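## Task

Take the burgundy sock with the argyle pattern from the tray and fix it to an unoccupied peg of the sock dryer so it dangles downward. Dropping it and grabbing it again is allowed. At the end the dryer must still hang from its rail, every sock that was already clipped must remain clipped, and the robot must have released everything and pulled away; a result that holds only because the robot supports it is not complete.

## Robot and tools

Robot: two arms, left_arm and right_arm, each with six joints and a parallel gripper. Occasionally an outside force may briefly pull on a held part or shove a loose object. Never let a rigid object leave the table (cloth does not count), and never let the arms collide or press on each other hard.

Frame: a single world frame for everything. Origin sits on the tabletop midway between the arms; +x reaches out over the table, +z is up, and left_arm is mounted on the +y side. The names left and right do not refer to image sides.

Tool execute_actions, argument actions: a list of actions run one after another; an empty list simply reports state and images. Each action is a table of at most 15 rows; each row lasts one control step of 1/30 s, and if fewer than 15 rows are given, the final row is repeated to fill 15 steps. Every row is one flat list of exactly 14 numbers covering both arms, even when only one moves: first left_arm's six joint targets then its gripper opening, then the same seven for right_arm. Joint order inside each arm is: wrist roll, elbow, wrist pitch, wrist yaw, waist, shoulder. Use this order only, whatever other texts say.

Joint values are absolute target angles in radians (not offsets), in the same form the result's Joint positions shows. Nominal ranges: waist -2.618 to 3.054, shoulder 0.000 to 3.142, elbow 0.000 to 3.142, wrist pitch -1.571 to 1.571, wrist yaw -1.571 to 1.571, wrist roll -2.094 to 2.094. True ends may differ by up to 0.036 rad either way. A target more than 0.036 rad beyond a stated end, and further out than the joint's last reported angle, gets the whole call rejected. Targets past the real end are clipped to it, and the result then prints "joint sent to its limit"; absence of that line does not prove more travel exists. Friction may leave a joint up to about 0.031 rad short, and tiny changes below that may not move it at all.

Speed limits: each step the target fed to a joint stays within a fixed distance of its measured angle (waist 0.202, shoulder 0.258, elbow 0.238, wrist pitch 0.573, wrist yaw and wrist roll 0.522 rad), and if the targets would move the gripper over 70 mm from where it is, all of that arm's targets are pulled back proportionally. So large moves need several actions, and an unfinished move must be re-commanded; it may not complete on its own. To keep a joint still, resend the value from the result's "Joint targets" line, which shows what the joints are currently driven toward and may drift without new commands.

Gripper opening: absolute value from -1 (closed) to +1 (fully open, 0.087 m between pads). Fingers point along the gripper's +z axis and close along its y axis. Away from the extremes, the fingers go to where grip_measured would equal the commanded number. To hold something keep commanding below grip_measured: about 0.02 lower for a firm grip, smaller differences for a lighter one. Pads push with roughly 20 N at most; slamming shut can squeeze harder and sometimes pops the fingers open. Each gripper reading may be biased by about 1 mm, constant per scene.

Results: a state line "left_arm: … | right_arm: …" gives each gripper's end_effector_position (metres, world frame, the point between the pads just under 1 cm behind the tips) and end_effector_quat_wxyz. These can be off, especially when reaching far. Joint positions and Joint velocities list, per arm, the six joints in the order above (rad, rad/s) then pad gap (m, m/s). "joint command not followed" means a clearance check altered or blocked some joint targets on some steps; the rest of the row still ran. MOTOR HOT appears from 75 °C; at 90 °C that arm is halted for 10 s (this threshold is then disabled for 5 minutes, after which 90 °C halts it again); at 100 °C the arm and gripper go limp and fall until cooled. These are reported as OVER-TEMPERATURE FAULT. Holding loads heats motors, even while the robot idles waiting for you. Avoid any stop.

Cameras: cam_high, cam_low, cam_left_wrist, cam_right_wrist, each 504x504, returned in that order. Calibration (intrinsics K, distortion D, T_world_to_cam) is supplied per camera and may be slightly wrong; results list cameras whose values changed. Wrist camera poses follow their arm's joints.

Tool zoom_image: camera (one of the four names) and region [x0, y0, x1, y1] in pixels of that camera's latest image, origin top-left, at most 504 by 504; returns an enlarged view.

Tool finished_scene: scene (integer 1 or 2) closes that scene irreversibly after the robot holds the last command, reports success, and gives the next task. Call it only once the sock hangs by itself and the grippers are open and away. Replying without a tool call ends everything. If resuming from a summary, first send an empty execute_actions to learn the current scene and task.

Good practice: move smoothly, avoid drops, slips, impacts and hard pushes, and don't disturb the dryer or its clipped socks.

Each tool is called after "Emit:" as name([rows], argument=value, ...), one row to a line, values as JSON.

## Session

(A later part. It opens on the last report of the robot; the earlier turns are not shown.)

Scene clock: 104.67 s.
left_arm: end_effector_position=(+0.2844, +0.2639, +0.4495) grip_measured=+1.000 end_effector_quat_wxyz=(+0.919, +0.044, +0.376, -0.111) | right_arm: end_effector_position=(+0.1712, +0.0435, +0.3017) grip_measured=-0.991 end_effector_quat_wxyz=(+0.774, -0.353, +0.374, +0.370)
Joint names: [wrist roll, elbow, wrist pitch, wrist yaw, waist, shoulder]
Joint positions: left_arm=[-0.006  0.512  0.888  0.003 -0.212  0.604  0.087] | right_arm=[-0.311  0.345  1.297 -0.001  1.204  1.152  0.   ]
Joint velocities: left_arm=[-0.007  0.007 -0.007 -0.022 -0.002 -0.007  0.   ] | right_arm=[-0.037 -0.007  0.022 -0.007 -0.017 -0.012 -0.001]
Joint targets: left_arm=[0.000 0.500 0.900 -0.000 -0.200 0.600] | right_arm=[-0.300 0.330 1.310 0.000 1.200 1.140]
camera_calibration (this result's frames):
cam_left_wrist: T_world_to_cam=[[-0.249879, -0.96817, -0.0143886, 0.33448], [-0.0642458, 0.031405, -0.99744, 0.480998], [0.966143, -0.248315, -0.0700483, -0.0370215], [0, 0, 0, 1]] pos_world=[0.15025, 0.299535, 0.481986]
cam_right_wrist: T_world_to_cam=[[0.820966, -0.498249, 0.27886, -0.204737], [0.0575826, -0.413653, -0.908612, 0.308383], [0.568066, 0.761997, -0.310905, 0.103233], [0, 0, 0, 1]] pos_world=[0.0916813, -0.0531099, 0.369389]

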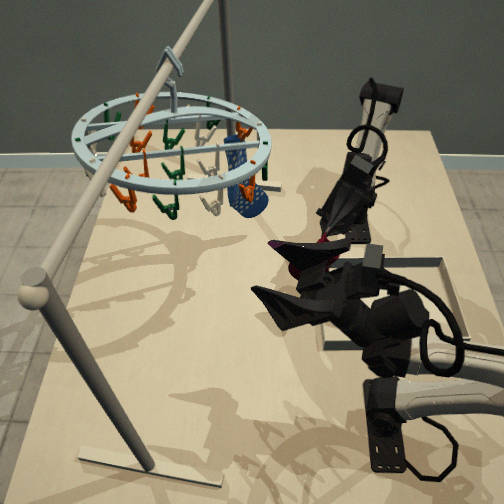

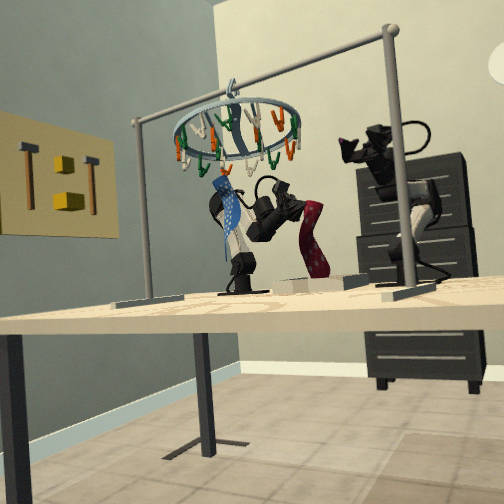

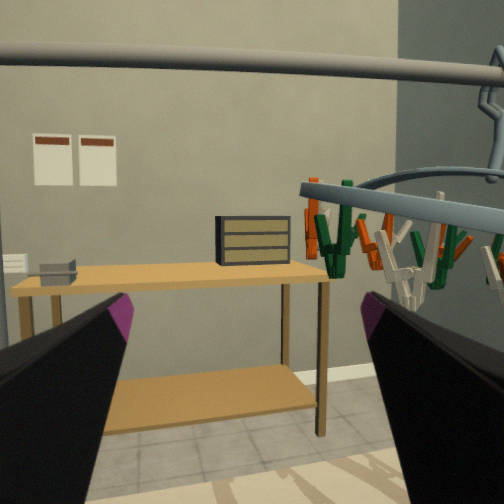

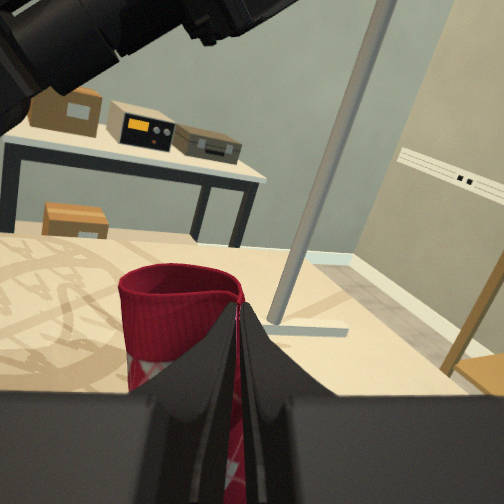

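Emit:
execute_actions([
  [[0,0.65,0.6,0,-0.42,0.62,0.6, -0.3,0.33,1.31,0,1.2,1.14,-1]],
  [[0,0.81,0.275,0,-0.66,0.64,0.3, -0.3,0.33,1.31,0,1.2,1.14,-1]],
  [[0,0.81,0.275,0,-0.66,0.64,0.3, -0.3,0.33,1.31,0,1.2,1.14,-1]],
])

Scene clock: 107.47 s.
left_arm: end_effector_position=(+0.2559, +0.1480, +0.4385) grip_measured=+0.300 end_effector_quat_wxyz=(+0.797, +0.175, +0.505, -0.281) | right_arm: end_effector_position=(+0.1712, +0.0434, +0.3018) grip_measured=-0.991 end_effector_quat_wxyz=(+0.774, -0.353, +0.374, +0.370)
Joint names: [wrist roll, elbow, wrist pitch, wrist yaw, waist, shoulder]
Joint positions: left_arm=[-0.006  0.798  0.28   0.001 -0.649  0.634  0.057] | right_arm=[-0.311  0.345  1.297 -0.001  1.204  1.152  0.   ]
Joint velocities: left_arm=[-0.037  0.002 -0.022 -0.037  0.012 -0.017 -0.   ] | right_arm=[-0.022  0.002 -0.037 -0.051 -0.007  0.012 -0.001]
Joint targets: left_arm=[-0.000 0.810 0.275 -0.000 -0.660 0.640] | right_arm=[-0.300 0.330 1.310 -0.000 1.200 1.140]
camera_calibration (this result's frames):
cam_left_wrist: T_world_to_cam=[[-0.638038, -0.769978, -0.00645655, 0.28155], [-0.311185, 0.265514, -0.912505, 0.463189], [0.704323, -0.580204, -0.409014, 0.225701], [0, 0, 0, 1]] pos_world=[0.164811, 0.224757, 0.516795]
cam_right_wrist: T_world_to_cam=[[0.820928, -0.498348, 0.278795, -0.204737], [0.0577074, -0.41333, -0.908751, 0.308461], [0.568108, 0.762108, -0.310555, 0.103173], [0, 0, 0, 1]] pos_world=[0.0916607, -0.0531633, 0.369434]

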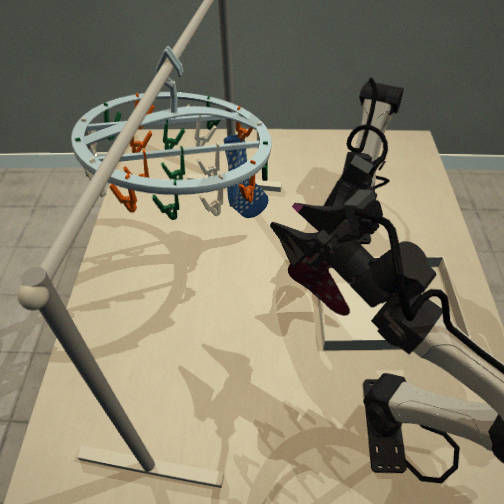

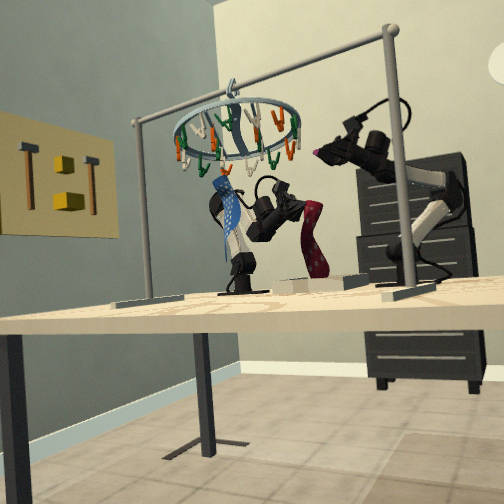

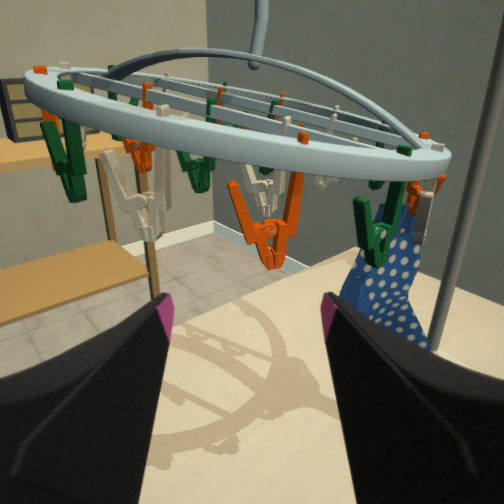

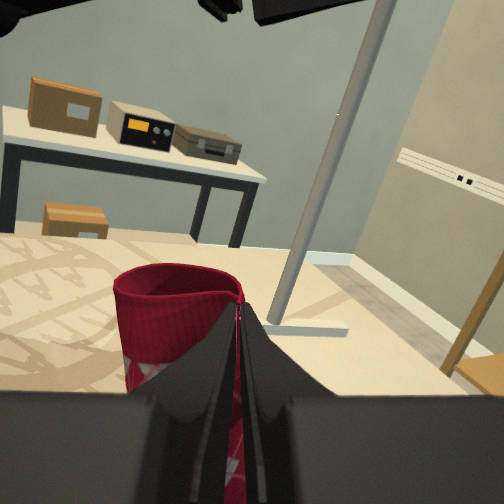

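Emit:
execute_actions([
  [[-0.09,0.86,0.415,0,-0.69,0.81,0.2, -0.3,0.33,1.31,0,1.2,1.14,-1]],
  [[-0.09,0.86,0.415,0,-0.69,0.81,0.2, -0.3,0.33,1.31,0,1.2,1.14,-1]],
  [[-0.09,0.86,0.415,0,-0.69,0.81,0.2, -0.3,0.33,1.31,0,1.2,1.14,-1]],
])

Scene clock: 111.63 s.
left_arm: end_effector_position=(+0.2823, +0.1112, +0.4402) grip_measured=+0.200 end_effector_quat_wxyz=(+0.779, +0.164, +0.514, -0.321) | right_arm: end_effector_position=(+0.1712, +0.0434, +0.3018) grip_measured=-0.991 end_effector_quat_wxyz=(+0.774, -0.353, +0.374, +0.370)
Joint names: [wrist roll, elbow, wrist pitch, wrist yaw, waist, shoulder]
Joint positions: left_arm=[-0.082  0.848  0.401 -0.    -0.678  0.817  0.052] | right_arm=[-0.311  0.345  1.297 -0.001  1.204  1.152  0.   ]
Joint velocities: left_arm=[ 0.037 -0.022 -0.081  0.022 -0.012  0.007  0.   ] | right_arm=[-0.007 -0.012  0.037 -0.037 -0.002 -0.002  0.   ]
Joint targets: left_arm=[-0.090 0.860 0.415 0.000 -0.690 0.810] | right_arm=[-0.300 0.330 1.310 -0.000 1.200 1.140]
camera_calibration (this result's frames):
cam_left_wrist: T_world_to_cam=[[-0.681901, -0.728714, 0.0631371, 0.24713], [-0.344017, 0.243343, -0.906883, 0.491992], [0.645494, -0.640125, -0.416626, 0.213059], [0, 0, 0, 1]] pos_world=[0.200244, 0.196749, 0.519342]
cam_right_wrist: T_world_to_cam=[[0.820928, -0.498348, 0.278795, -0.204737], [0.0577074, -0.41333, -0.908751, 0.308461], [0.568108, 0.762108, -0.310555, 0.103173], [0, 0, 0, 1]] pos_world=[0.0916607, -0.0531633, 0.369434]

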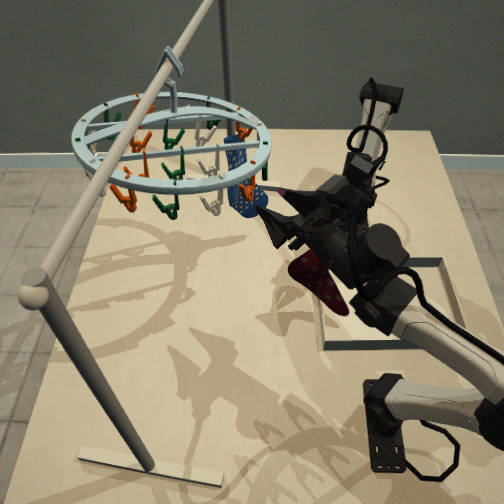

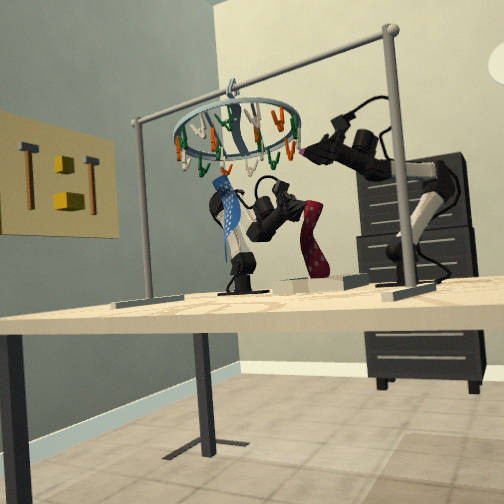

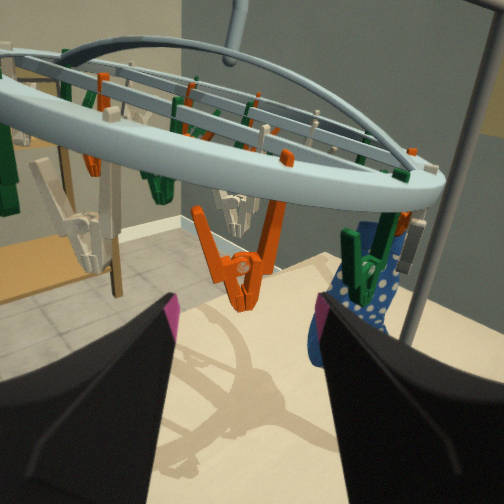

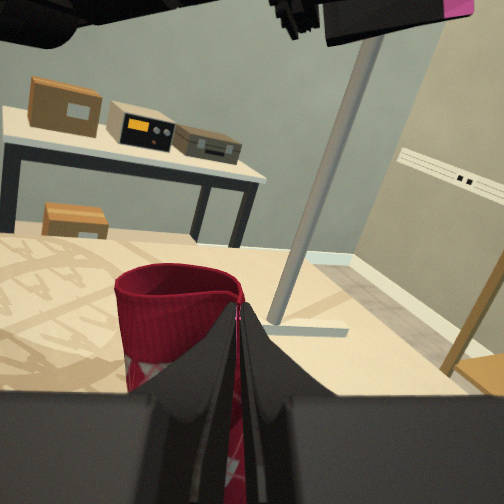

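Emit:
execute_actions([
  [[-0.09,0.905,0.45,0,-0.66,0.885,0.2, -0.3,0.33,1.31,0,1.2,1.14,-1]],
  [[-0.09,0.953,0.487,0,-0.66,0.957,0.2, -0.3,0.33,1.31,0,1.2,1.14,-1]],
  [[-0.09,0.953,0.487,0,-0.66,0.957,0.2, -0.3,0.33,1.31,0,1.2,1.14,-1]],
])

Scene clock: 116.80 s.
left_arm: end_effector_position=(+0.3050, +0.0948, +0.4572) grip_measured=+0.200 end_effector_quat_wxyz=(+0.786, +0.159, +0.504, -0.321) | right_arm: end_effector_position=(+0.1712, +0.0434, +0.3018) grip_measured=-0.991 end_effector_quat_wxyz=(+0.774, -0.353, +0.374, +0.370)
Joint names: [wrist roll, elbow, wrist pitch, wrist yaw, waist, shoulder]
Joint positions: left_arm=[-0.082  0.933  0.473 -0.    -0.672  0.949  0.052] | right_arm=[-0.311  0.345  1.297 -0.001  1.204  1.152  0.   ]
Joint velocities: left_arm=[ 0.066 -0.002  0.022  0.037 -0.007 -0.002 -0.001] | right_arm=[-0.022 -0.017  0.051 -0.095 -0.017  0.007  0.001]
Joint targets: left_arm=[-0.090 0.953 0.487 -0.000 -0.660 0.957] | right_arm=[-0.300 0.330 1.310 -0.000 1.200 1.140]
camera_calibration (this result's frames):
cam_left_wrist: T_world_to_cam=[[-0.678778, -0.731712, 0.0621143, 0.249464], [-0.327729, 0.226151, -0.917305, 0.520608], [0.657156, -0.643004, -0.39331, 0.181057], [0, 0, 0, 1]] pos_world=[0.220966, 0.18122, 0.533273]
cam_right_wrist: T_world_to_cam=[[0.820928, -0.498348, 0.278795, -0.204737], [0.0577074, -0.41333, -0.908751, 0.308461], [0.568108, 0.762108, -0.310555, 0.103173], [0, 0, 0, 1]] pos_world=[0.0916607, -0.0531633, 0.369434]

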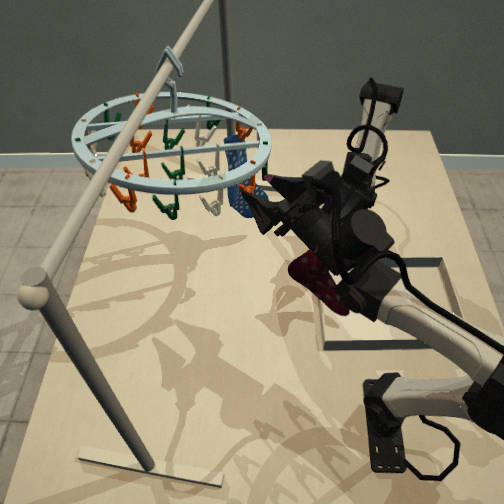

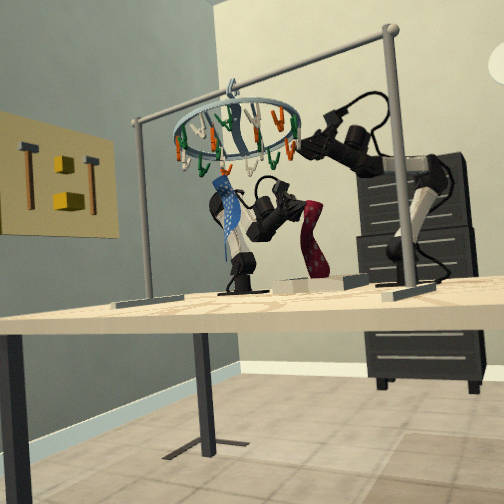

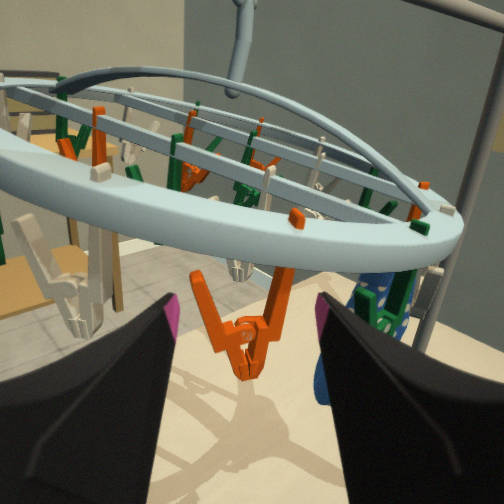

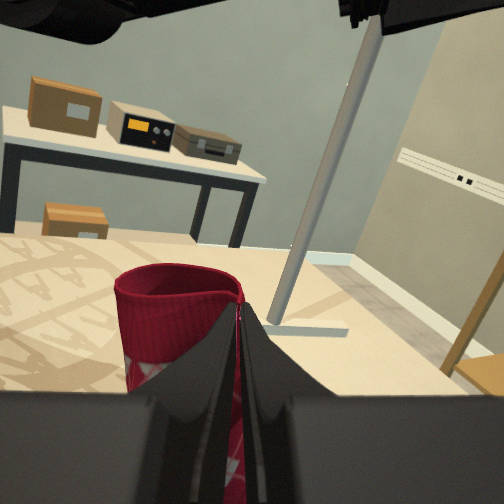

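Emit:
execute_actions([
  [[-0.09,0.98,0.48,0,-0.66,0.98,0.2, -0.3,0.33,1.31,0,1.2,1.14,-1]],
  [[-0.09,1.003,0.47,0,-0.66,1.002,0.2, -0.3,0.33,1.31,0,1.2,1.14,-1]],
  [[-0.09,1.003,0.47,0,-0.66,1.002,0.2, -0.3,0.33,1.31,0,1.2,1.14,-1]],
])

Scene clock: 120.00 s.
left_arm: end_effector_position=(+0.3110, +0.0899, +0.4668) grip_measured=+0.200 end_effector_quat_wxyz=(+0.788, +0.158, +0.501, -0.322) | right_arm: end_effector_position=(+0.1712, +0.0434, +0.3018) grip_measured=-0.991 end_effector_quat_wxyz=(+0.774, -0.353, +0.374, +0.370)
Joint names: [wrist roll, elbow, wrist pitch, wrist yaw, waist, shoulder]
Joint positions: left_arm=[-0.082  0.982  0.471 -0.    -0.672  0.989  0.052] | right_arm=[-0.311  0.345  1.297 -0.001  1.204  1.152  0.   ]
Joint velocities: left_arm=[-0.022 -0.007 -0.037  0.037  0.007 -0.002 -0.   ] | right_arm=[-0.022  0.002 -0.051  0.022  0.002  0.007 -0.   ]
Joint targets: left_arm=[-0.090 1.003 0.470 0.000 -0.660 1.002] | right_arm=[-0.300 0.330 1.310 -0.000 1.200 1.140]
camera_calibration (this result's frames):
cam_left_wrist: T_world_to_cam=[[-0.679087, -0.731455, 0.0617607, 0.249526], [-0.323148, 0.222344, -0.919858, 0.532617], [0.659103, -0.644622, -0.387359, 0.174495], [0, 0, 0, 1]] pos_world=[0.226554, 0.176576, 0.542113]
cam_right_wrist: T_world_to_cam=[[0.820928, -0.498348, 0.278795, -0.204737], [0.0577074, -0.41333, -0.908751, 0.308461], [0.568108, 0.762108, -0.310555, 0.103173], [0, 0, 0, 1]] pos_world=[0.0916607, -0.0531633, 0.369434]

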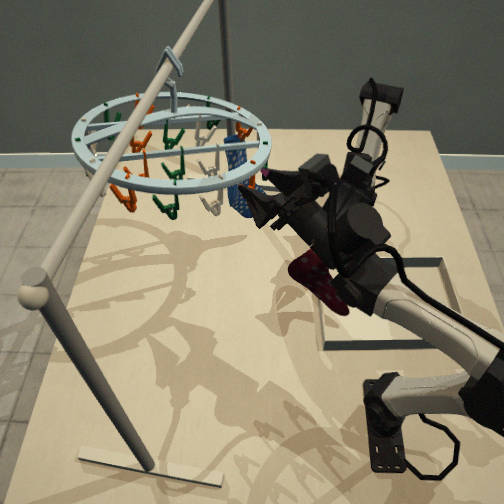

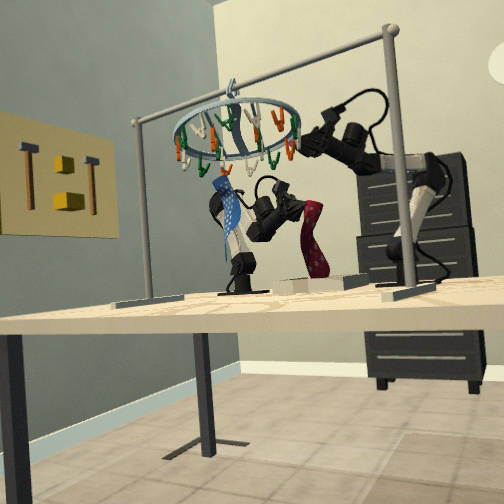

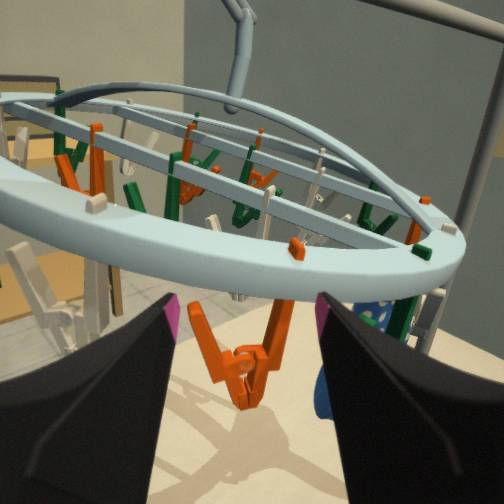

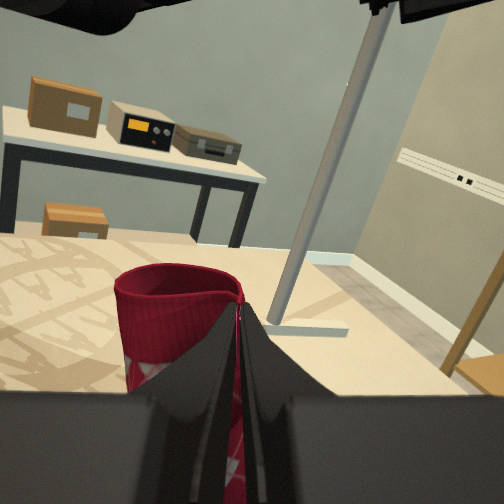

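Emit:
execute_actions([
  [[-0.09,1.003,0.47,0,-0.66,1.002,0.17, -0.3,0.33,1.31,0,1.2,1.14,-1],[-0.09,1.003,0.47,0,-0.66,1.002,0.15, -0.3,0.33,1.31,0,1.2,1.14,-1],[-0.09,1.003,0.47,0,-0.66,1.002,0.13, -0.3,0.33,1.31,0,1.2,1.14,-1],[-0.09,1.003,0.47,0,-0.66,1.002,0.11, -0.3,0.33,1.31,0,1.2,1.14,-1],[-0.09,1.003,0.47,0,-0.66,1.002,0.09, -0.3,0.33,1.31,0,1.2,1.14,-1],[-0.09,1.003,0.47,0,-0.66,1.002,0.07, -0.3,0.33,1.31,0,1.2,1.14,-1],[-0.09,1.003,0.47,0,-0.66,1.002,0.05, -0.3,0.33,1.31,0,1.2,1.14,-1],[-0.09,1.003,0.47,0,-0.66,1.002,0.03, -0.3,0.33,1.31,0,1.2,1.14,-1],[-0.09,1.003,0.47,0,-0.66,1.002,0.01, -0.3,0.33,1.31,0,1.2,1.14,-1],[-0.09,1.003,0.47,0,-0.66,1.002,-0.01, -0.3,0.33,1.31,0,1.2,1.14,-1],[-0.09,1.003,0.47,0,-0.66,1.002,-0.03, -0.3,0.33,1.31,0,1.2,1.14,-1],[-0.09,1.003,0.47,0,-0.66,1.002,-0.05, -0.3,0.33,1.31,0,1.2,1.14,-1],[-0.09,1.003,0.47,0,-0.66,1.002,-0.07, -0.3,0.33,1.31,0,1.2,1.14,-1],[-0.09,1.003,0.47,0,-0.66,1.002,-0.09, -0.3,0.33,1.31,0,1.2,1.14,-1],[-0.09,1.003,0.47,0,-0.66,1.002,-0.1, -0.3,0.33,1.31,0,1.2,1.14,-1]],
  [[-0.09,1.003,0.47,0,-0.66,1.002,-0.1, -0.3,0.33,1.31,0,1.2,1.14,-1]],
])

Scene clock: 123.03 s.
left_arm: end_effector_position=(+0.3110, +0.0899, +0.4668) grip_measured=-0.100 end_effector_quat_wxyz=(+0.788, +0.158, +0.501, -0.322) | right_arm: end_effector_position=(+0.1712, +0.0434, +0.3018) grip_measured=-0.991 end_effector_quat_wxyz=(+0.774, -0.353, +0.374, +0.370)
Joint names: [wrist roll, elbow, wrist pitch, wrist yaw, waist, shoulder]
Joint positions: left_arm=[-0.082  0.982  0.471 -0.    -0.672  0.989  0.039] | right_arm=[-0.311  0.345  1.297 -0.001  1.204  1.152  0.   ]
Joint velocities: left_arm=[ 0.037 -0.007 -0.007 -0.037 -0.027  0.012 -0.   ] | right_arm=[-0.007  0.002 -0.007 -0.022  0.012  0.007  0.001]
Joint targets: left_arm=[-0.090 1.003 0.470 0.000 -0.660 1.002] | right_arm=[-0.300 0.330 1.310 -0.000 1.200 1.140]
camera_calibration (this result's frames):
cam_left_wrist: T_world_to_cam=[[-0.679087, -0.731455, 0.0617607, 0.249526], [-0.323148, 0.222344, -0.919858, 0.532617], [0.659103, -0.644622, -0.387359, 0.174495], [0, 0, 0, 1]] pos_world=[0.226554, 0.176576, 0.542113]
cam_right_wrist: T_world_to_cam=[[0.820928, -0.498348, 0.278795, -0.204737], [0.0577074, -0.41333, -0.908751, 0.308461], [0.568108, 0.762108, -0.310555, 0.103173], [0, 0, 0, 1]] pos_world=[0.0916607, -0.0531633, 0.369434]

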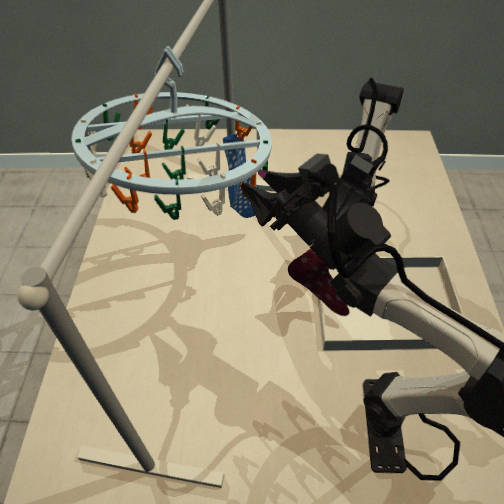

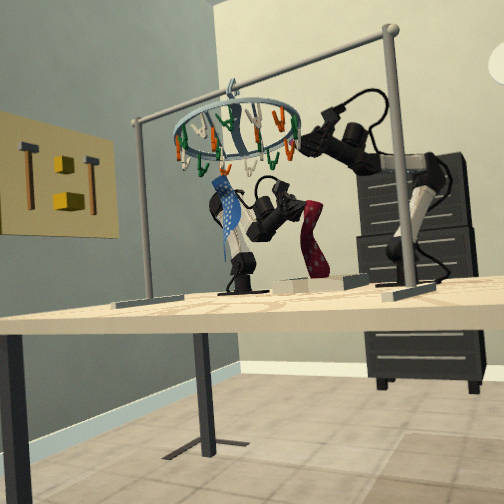

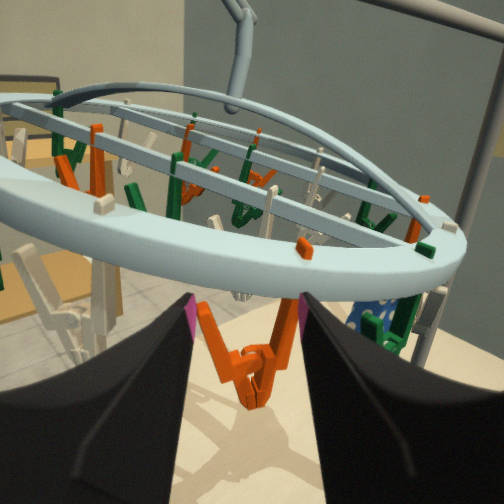

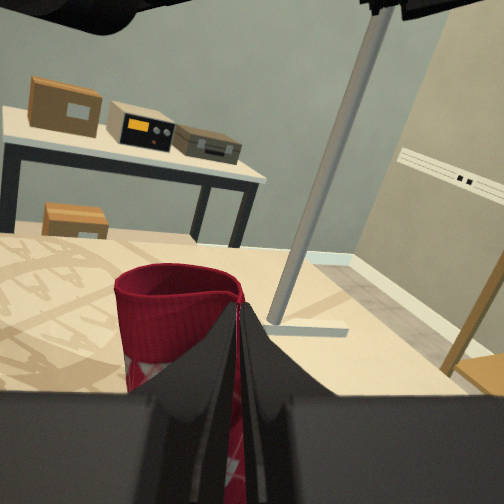

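Emit:
zoom_image(camera="cam_left_wrist", region=[160, 230, 340, 420])

Region (160, 230, 340, 420) of cam_left_wrist's 504x504 image, scaled by 2.653, with more detail than that image has; it fills the left 477 columns of this view, and the rest is white.

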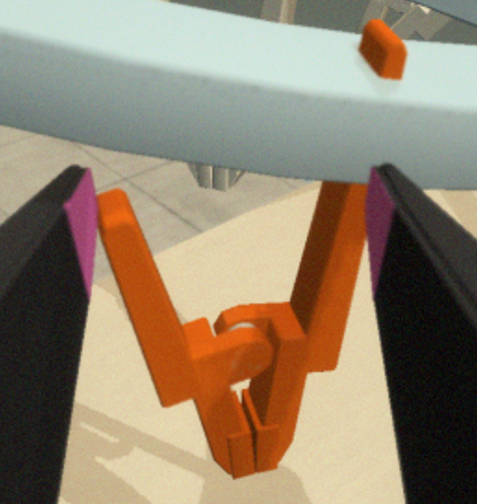

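Emit:
execute_actions([
  [[-0.09,1.003,0.43,0,-0.66,1.002,0.06, -0.3,0.33,1.31,0,1.2,1.14,-1]],
  [[-0.09,1.003,0.47,0,-0.66,1.02,0.06, -0.3,0.33,1.31,0,1.2,1.14,-1]],
  [[-0.09,1.003,0.5,0,-0.66,1.04,0.06, -0.3,0.33,1.31,0,1.2,1.14,-1]],
  [[-0.09,1.003,0.5,0,-0.66,1.04,0.06, -0.3,0.33,1.31,0,1.2,1.14,-1]],
])

Emit:
zoom_image(camera="cam_left_wrist", region=[150, 200, 350, 420])

Scene clock: 127.80 s.
left_arm: end_effector_position=(+0.3208, +0.0817, +0.4566) grip_measured=+0.060 end_effector_quat_wxyz=(+0.781, +0.161, +0.511, -0.319) | right_arm: end_effector_position=(+0.1712, +0.0434, +0.3018) grip_measured=-0.991 end_effector_quat_wxyz=(+0.774, -0.353, +0.374, +0.370)
Joint names: [wrist roll, elbow, wrist pitch, wrist yaw, waist, shoulder]
Joint positions: left_arm=[-0.082  0.982  0.486 -0.    -0.672  1.028  0.046] | right_arm=[-0.311  0.345  1.297 -0.001  1.204  1.152  0.   ]
Joint velocities: left_arm=[ 0.022 -0.017 -0.007 -0.037 -0.012  0.002  0.   ] | right_arm=[ 0.007  0.002 -0.007 -0.081 -0.027 -0.007  0.   ]
Joint targets: left_arm=[-0.090 1.003 0.500 0.000 -0.660 1.040] | right_arm=[-0.300 0.330 1.310 0.000 1.200 1.140]
camera_calibration (this result's frames):
cam_left_wrist: T_world_to_cam=[[-0.677897, -0.732444, 0.0630986, 0.249943], [-0.340595, 0.236844, -0.90989, 0.528064], [0.651499, -0.638303, -0.410023, 0.171091], [0, 0, 0, 1]] pos_world=[0.237826, 0.167208, 0.53486]
cam_right_wrist: T_world_to_cam=[[0.820928, -0.498348, 0.278795, -0.204737], [0.0577074, -0.41333, -0.908751, 0.308461], [0.568108, 0.762108, -0.310555, 0.103173], [0, 0, 0, 1]] pos_world=[0.0916607, -0.0531633, 0.369434]

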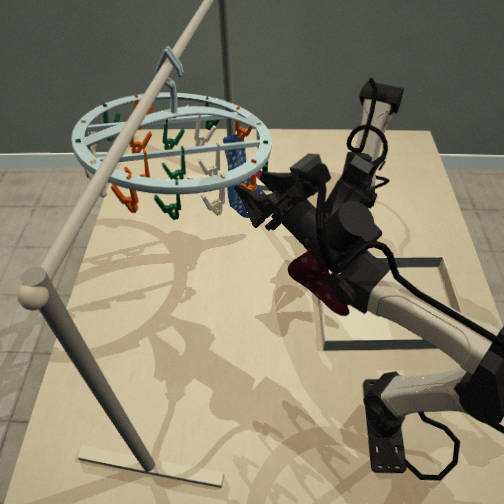

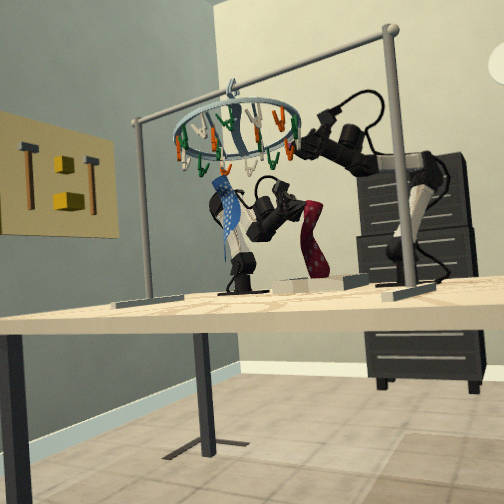

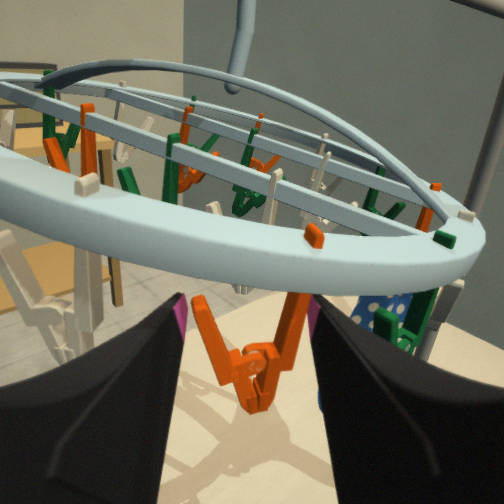

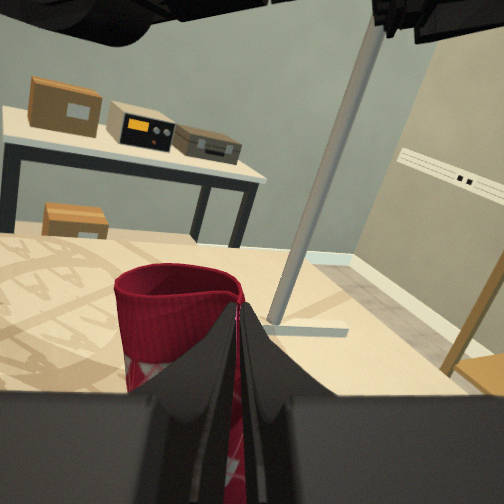

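Region (150, 200, 350, 420) of cam_left_wrist's 504x504 image, scaled by 2.291, with more detail than that image has; it fills the left 458 columns of this view, and the rest is white.

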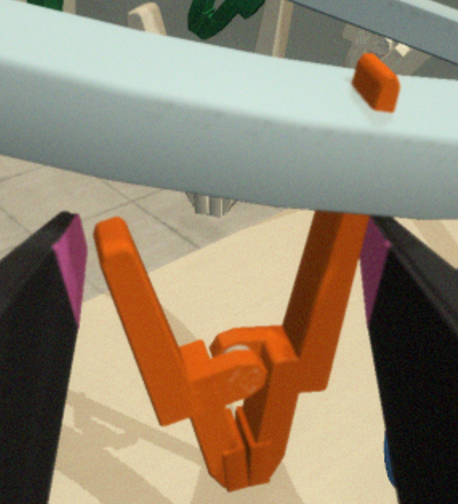

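Emit:
execute_actions([
  [[-0.09,1.003,0.515,0,-0.66,1.04,0.06, -0.3,0.33,1.31,0,1.2,1.14,-1]],
  [[-0.09,1.003,0.53,0,-0.66,1.04,0.06, -0.3,0.33,1.31,0,1.2,1.14,-1]],
])

Emit:
zoom_image(camera="cam_left_wrist", region=[150, 220, 350, 440])

Scene clock: 129.57 s.
left_arm: end_effector_position=(+0.3192, +0.0830, +0.4636) grip_measured=+0.060 end_effector_quat_wxyz=(+0.788, +0.158, +0.500, -0.322) | right_arm: end_effector_position=(+0.1712, +0.0434, +0.3018) grip_measured=-0.991 end_effector_quat_wxyz=(+0.774, -0.353, +0.374, +0.370)
Joint names: [wrist roll, elbow, wrist pitch, wrist yaw, waist, shoulder]
Joint positions: left_arm=[-0.082  0.982  0.514 -0.    -0.672  1.028  0.046] | right_arm=[-0.311  0.345  1.297 -0.001  1.204  1.152  0.   ]
Joint velocities: left_arm=[-0.022 -0.017 -0.037  0.022  0.002  0.007  0.001] | right_arm=[ 0.007  0.012  0.022  0.007  0.007 -0.022 -0.001]
Joint targets: left_arm=[-0.090 1.003 0.530 -0.000 -0.660 1.040] | right_arm=[-0.300 0.330 1.310 0.000 1.200 1.140]
camera_calibration (this result's frames):
cam_left_wrist: T_world_to_cam=[[-0.679268, -0.731304, 0.0615514, 0.250456], [-0.320447, 0.220099, -0.921342, 0.533794], [0.660234, -0.645562, -0.38385, 0.161489], [0, 0, 0, 1]] pos_world=[0.234559, 0.169923, 0.538378]
cam_right_wrist: T_world_to_cam=[[0.820928, -0.498348, 0.278795, -0.204737], [0.0577074, -0.41333, -0.908751, 0.308461], [0.568108, 0.762108, -0.310555, 0.103173], [0, 0, 0, 1]] pos_world=[0.0916607, -0.0531633, 0.369434]

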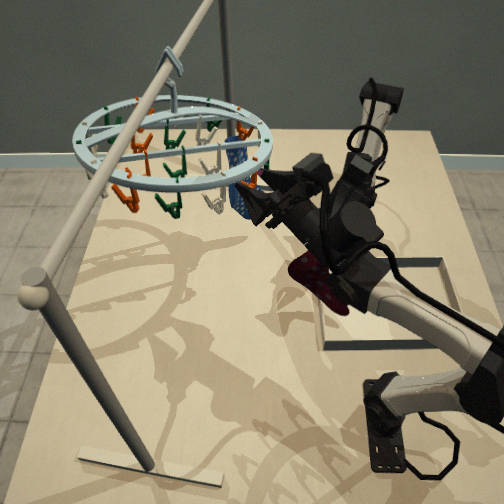

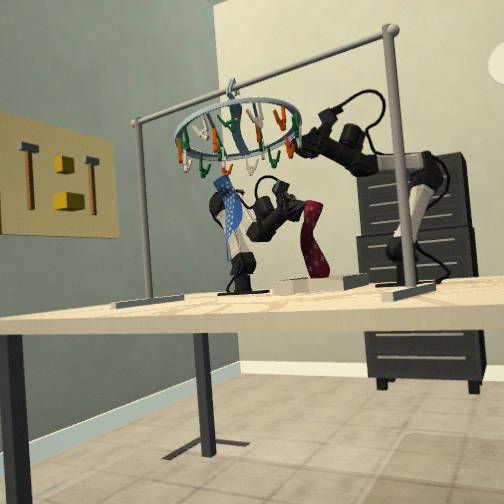

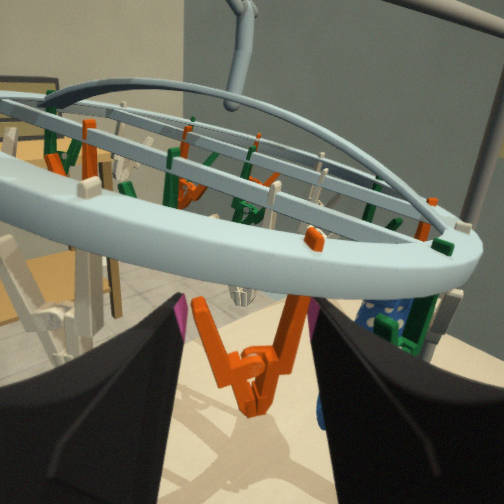

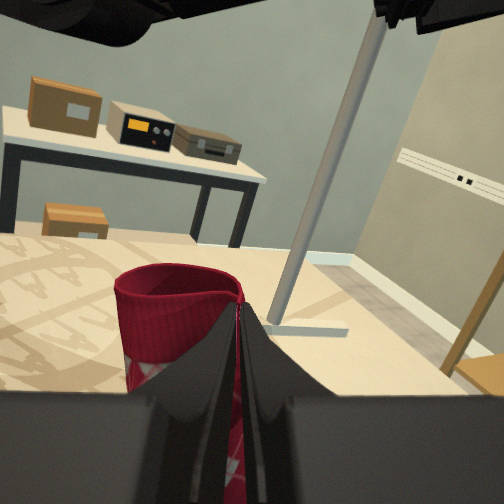

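Region (150, 220, 350, 440) of cam_left_wrist's 504x504 image, scaled by 2.291, with more detail than that image has; it fills the left 458 columns of this view, and the rest is white.

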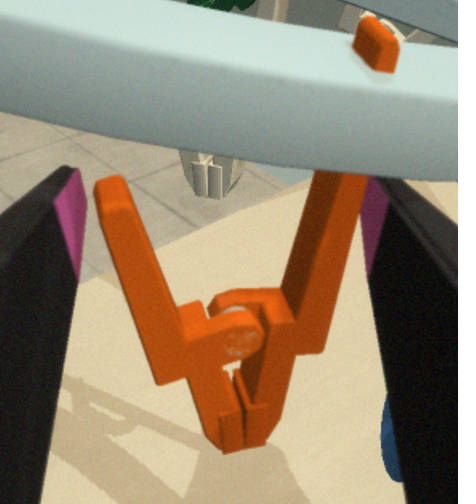

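Emit:
execute_actions([
  [[-0.09,1.003,0.53,0,-0.66,1.04,0.04, -0.3,0.33,1.31,0,1.2,1.14,-1],[-0.09,1.003,0.53,0,-0.66,1.04,0.02, -0.3,0.33,1.31,0,1.2,1.14,-1],[-0.09,1.003,0.53,0,-0.66,1.04,0.0, -0.3,0.33,1.31,0,1.2,1.14,-1],[-0.09,1.003,0.53,0,-0.66,1.04,-0.02, -0.3,0.33,1.31,0,1.2,1.14,-1],[-0.09,1.003,0.53,0,-0.66,1.04,-0.04, -0.3,0.33,1.31,0,1.2,1.14,-1],[-0.09,1.003,0.53,0,-0.66,1.04,-0.06, -0.3,0.33,1.31,0,1.2,1.14,-1],[-0.09,1.003,0.53,0,-0.66,1.04,-0.08, -0.3,0.33,1.31,0,1.2,1.14,-1],[-0.09,1.003,0.53,0,-0.66,1.04,-0.1, -0.3,0.33,1.31,0,1.2,1.14,-1],[-0.09,1.003,0.53,0,-0.66,1.04,-0.115, -0.3,0.33,1.31,0,1.2,1.14,-1],[-0.09,1.003,0.53,0,-0.66,1.04,-0.13, -0.3,0.33,1.31,0,1.2,1.14,-1],[-0.09,1.003,0.53,0,-0.66,1.04,-0.145, -0.3,0.33,1.31,0,1.2,1.14,-1],[-0.09,1.003,0.53,0,-0.66,1.04,-0.16, -0.3,0.33,1.31,0,1.2,1.14,-1],[-0.09,1.003,0.53,0,-0.66,1.04,-0.175, -0.3,0.33,1.31,0,1.2,1.14,-1],[-0.09,1.003,0.53,0,-0.66,1.04,-0.19, -0.3,0.33,1.31,0,1.2,1.14,-1],[-0.09,1.003,0.53,0,-0.66,1.04,-0.205, -0.3,0.33,1.31,0,1.2,1.14,-1]],
  [[-0.09,1.003,0.53,0,-0.66,1.04,-0.22, -0.3,0.33,1.31,0,1.2,1.14,-1],[-0.09,1.003,0.53,0,-0.66,1.04,-0.235, -0.3,0.33,1.31,0,1.2,1.14,-1],[-0.09,1.003,0.53,0,-0.66,1.04,-0.25, -0.3,0.33,1.31,0,1.2,1.14,-1],[-0.09,1.003,0.53,0,-0.66,1.04,-0.265, -0.3,0.33,1.31,0,1.2,1.14,-1],[-0.09,1.003,0.53,0,-0.66,1.04,-0.28, -0.3,0.33,1.31,0,1.2,1.14,-1],[-0.09,1.003,0.53,0,-0.66,1.04,-0.295, -0.3,0.33,1.31,0,1.2,1.14,-1],[-0.09,1.003,0.53,0,-0.66,1.04,-0.31, -0.3,0.33,1.31,0,1.2,1.14,-1],[-0.09,1.003,0.53,0,-0.66,1.04,-0.325, -0.3,0.33,1.31,0,1.2,1.14,-1],[-0.09,1.003,0.53,0,-0.66,1.04,-0.34, -0.3,0.33,1.31,0,1.2,1.14,-1],[-0.09,1.003,0.53,0,-0.66,1.04,-0.355, -0.3,0.33,1.31,0,1.2,1.14,-1],[-0.09,1.003,0.53,0,-0.66,1.04,-0.37, -0.3,0.33,1.31,0,1.2,1.14,-1],[-0.09,1.003,0.53,0,-0.66,1.04,-0.385, -0.3,0.33,1.31,0,1.2,1.14,-1],[-0.09,1.003,0.53,0,-0.66,1.04,-0.4, -0.3,0.33,1.31,0,1.2,1.14,-1]],
  [[-0.09,1.003,0.53,0,-0.66,1.04,-0.4, -0.3,0.33,1.31,0,1.2,1.14,-1]],
])

Emit:
zoom_image(camera="cam_left_wrist", region=[150, 220, 350, 440])

Scene clock: 134.70 s.
left_arm: end_effector_position=(+0.3191, +0.0831, +0.4638) grip_measured=-0.315 end_effector_quat_wxyz=(+0.789, +0.157, +0.499, -0.322) | right_arm: end_effector_position=(+0.1712, +0.0434, +0.3018) grip_measured=-0.991 end_effector_quat_wxyz=(+0.774, -0.353, +0.374, +0.370)
Joint names: [wrist roll, elbow, wrist pitch, wrist yaw, waist, shoulder]
Joint positions: left_arm=[-0.082  0.982  0.515 -0.    -0.672  1.028  0.03 ] | right_arm=[-0.311  0.345  1.297 -0.001  1.204  1.152  0.   ]
Joint velocities: left_arm=[-0.007 -0.012 -0.037 -0.022 -0.032  0.002 -0.   ] | right_arm=[-0.037 -0.007 -0.095 -0.022 -0.007 -0.012 -0.   ]
Joint targets: left_arm=[-0.090 1.003 0.530 -0.000 -0.660 1.040] | right_arm=[-0.300 0.330 1.310 -0.000 1.200 1.140]
camera_calibration (this result's frames):
cam_left_wrist: T_world_to_cam=[[-0.679322, -0.731259, 0.0614885, 0.250477], [-0.319636, 0.219425, -0.921784, 0.534017], [0.660571, -0.645842, -0.382797, 0.161102], [0, 0, 0, 1]] pos_world=[0.234426, 0.170033, 0.538516]
cam_right_wrist: T_world_to_cam=[[0.820928, -0.498348, 0.278795, -0.204737], [0.0577074, -0.41333, -0.908751, 0.308461], [0.568108, 0.762108, -0.310555, 0.103173], [0, 0, 0, 1]] pos_world=[0.0916607, -0.0531633, 0.369434]

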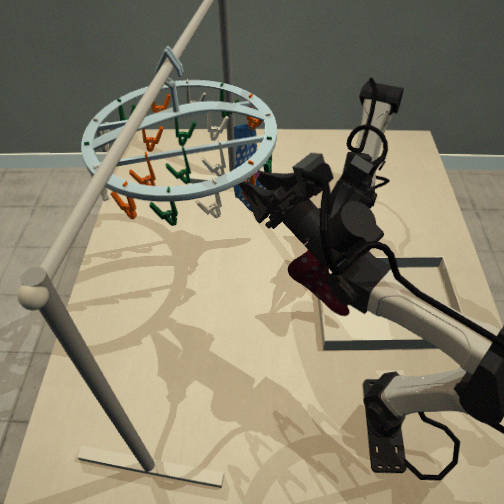

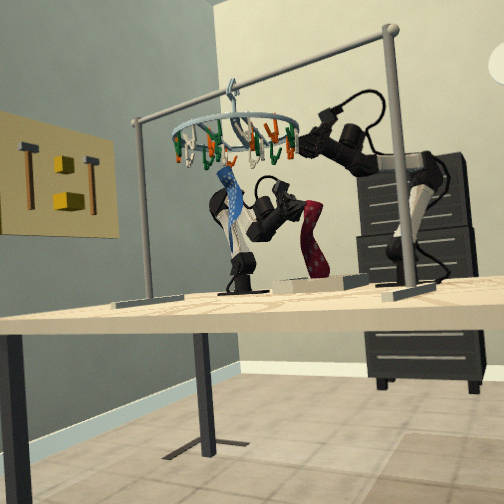

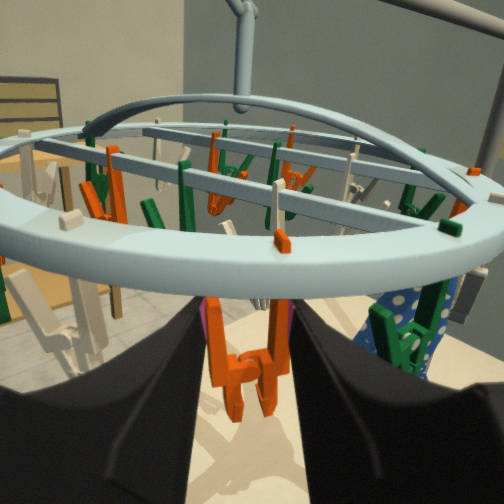

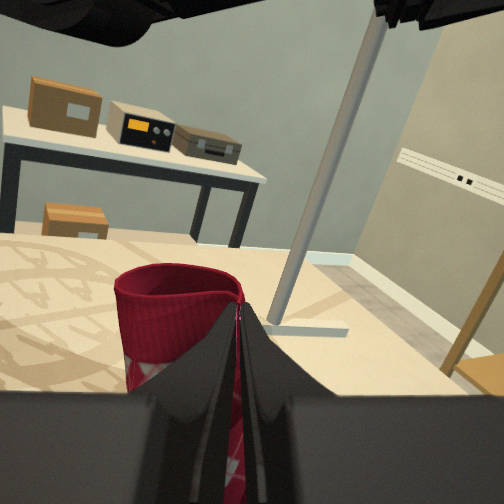

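Region (150, 220, 350, 440) of cam_left_wrist's 504x504 image, scaled by 2.291, with more detail than that image has; it fills the left 458 columns of this view, and the rest is white.

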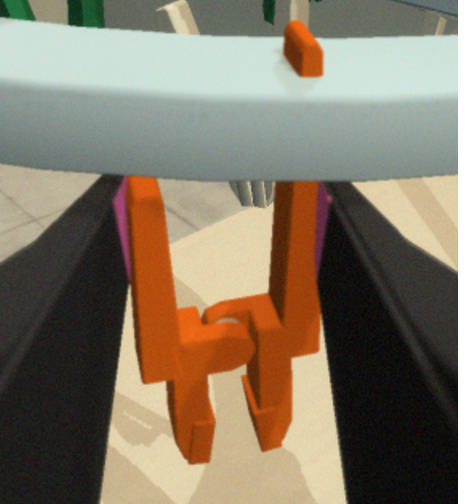

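Emit:
execute_actions([
  [[-0.09,1.003,0.53,0,-0.66,1.04,-0.4, -0.32,0.46,1.24,0.04,1.14,1.2,-1]],
  [[-0.09,1.003,0.53,0,-0.66,1.04,-0.4, -0.345,0.58,1.18,0.08,1.08,1.26,-1]],
  [[-0.09,1.003,0.53,0,-0.66,1.04,-0.4, -0.37,0.70,1.115,0.12,1.02,1.32,-1]],
  [[-0.09,1.003,0.53,0,-0.66,1.04,-0.4, -0.4,0.825,1.05,0.16,0.96,1.385,-1]],
  [[-0.09,1.003,0.53,0,-0.66,1.04,-0.4, -0.4,0.825,1.05,0.16,0.96,1.385,-1]],
])

Scene clock: 149.80 s.
left_arm: end_effector_position=(+0.3191, +0.0831, +0.4638) grip_measured=-0.315 end_effector_quat_wxyz=(+0.789, +0.157, +0.499, -0.322) | right_arm: end_effector_position=(+0.3144, +0.0446, +0.3774) grip_measured=-0.991 end_effector_quat_wxyz=(+0.835, -0.265, +0.437, +0.206)
Joint names: [wrist roll, elbow, wrist pitch, wrist yaw, waist, shoulder]
Joint positions: left_arm=[-0.082  0.982  0.515 -0.    -0.672  1.028  0.03 ] | right_arm=[-0.388  0.808  1.068  0.154  0.964  1.37   0.   ]
Joint velocities: left_arm=[-0.007 -0.007 -0.037 -0.022 -0.012 -0.012  0.001] | right_arm=[-0.022 -0.007 -0.051  0.007  0.012 -0.002  0.001]
Joint targets: left_arm=[-0.090 1.003 0.530 -0.000 -0.660 1.040] | right_arm=[-0.400 0.825 1.050 0.160 0.960 1.385]
camera_calibration (this result's frames):
cam_left_wrist: T_world_to_cam=[[-0.679322, -0.731259, 0.0614885, 0.250477], [-0.319636, 0.219425, -0.921784, 0.534017], [0.660571, -0.645842, -0.382797, 0.161102], [0, 0, 0, 1]] pos_world=[0.234426, 0.170033, 0.538516]
cam_right_wrist: T_world_to_cam=[[0.551581, -0.788962, 0.270736, -0.242074], [-0.111615, -0.391469, -0.913397, 0.423387], [0.82662, 0.473594, -0.303987, -0.0265336], [0, 0, 0, 1]] pos_world=[0.202713, -0.0126782, 0.444193]

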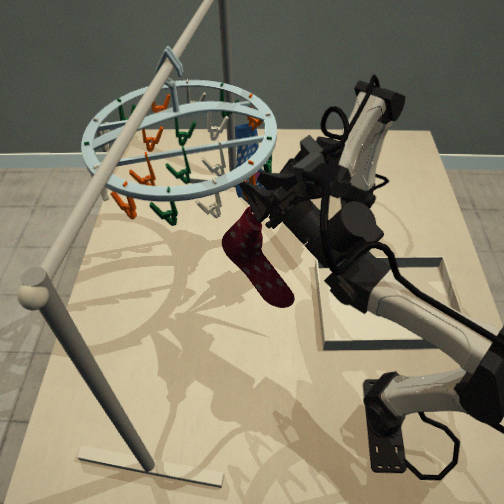

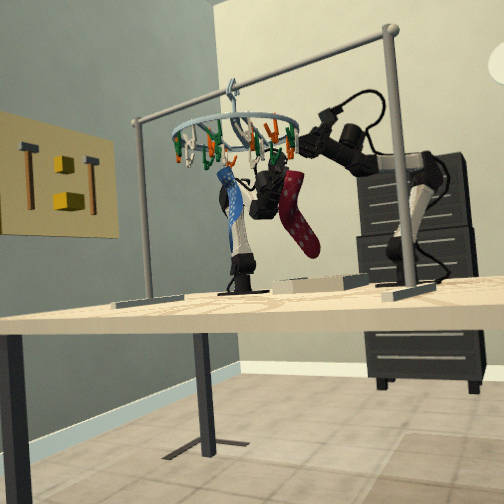

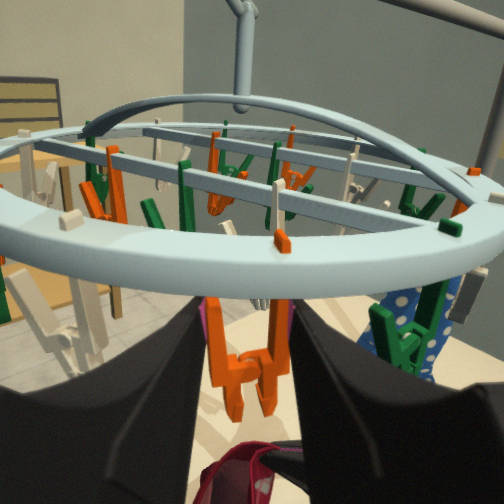

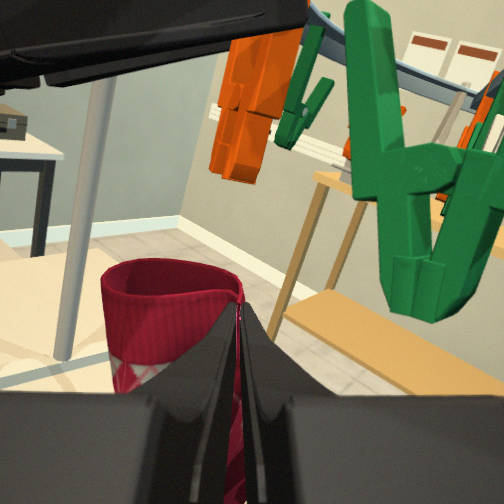

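Emit:
zoom_image(camera="cam_left_wrist", region=[170, 344, 330, 504])

Region (170, 344, 330, 504) of cam_left_wrist's 504x504 image, scaled by 3.150, with more detail than that image has.

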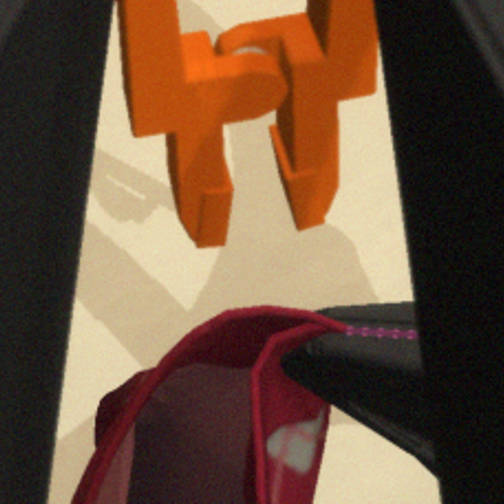

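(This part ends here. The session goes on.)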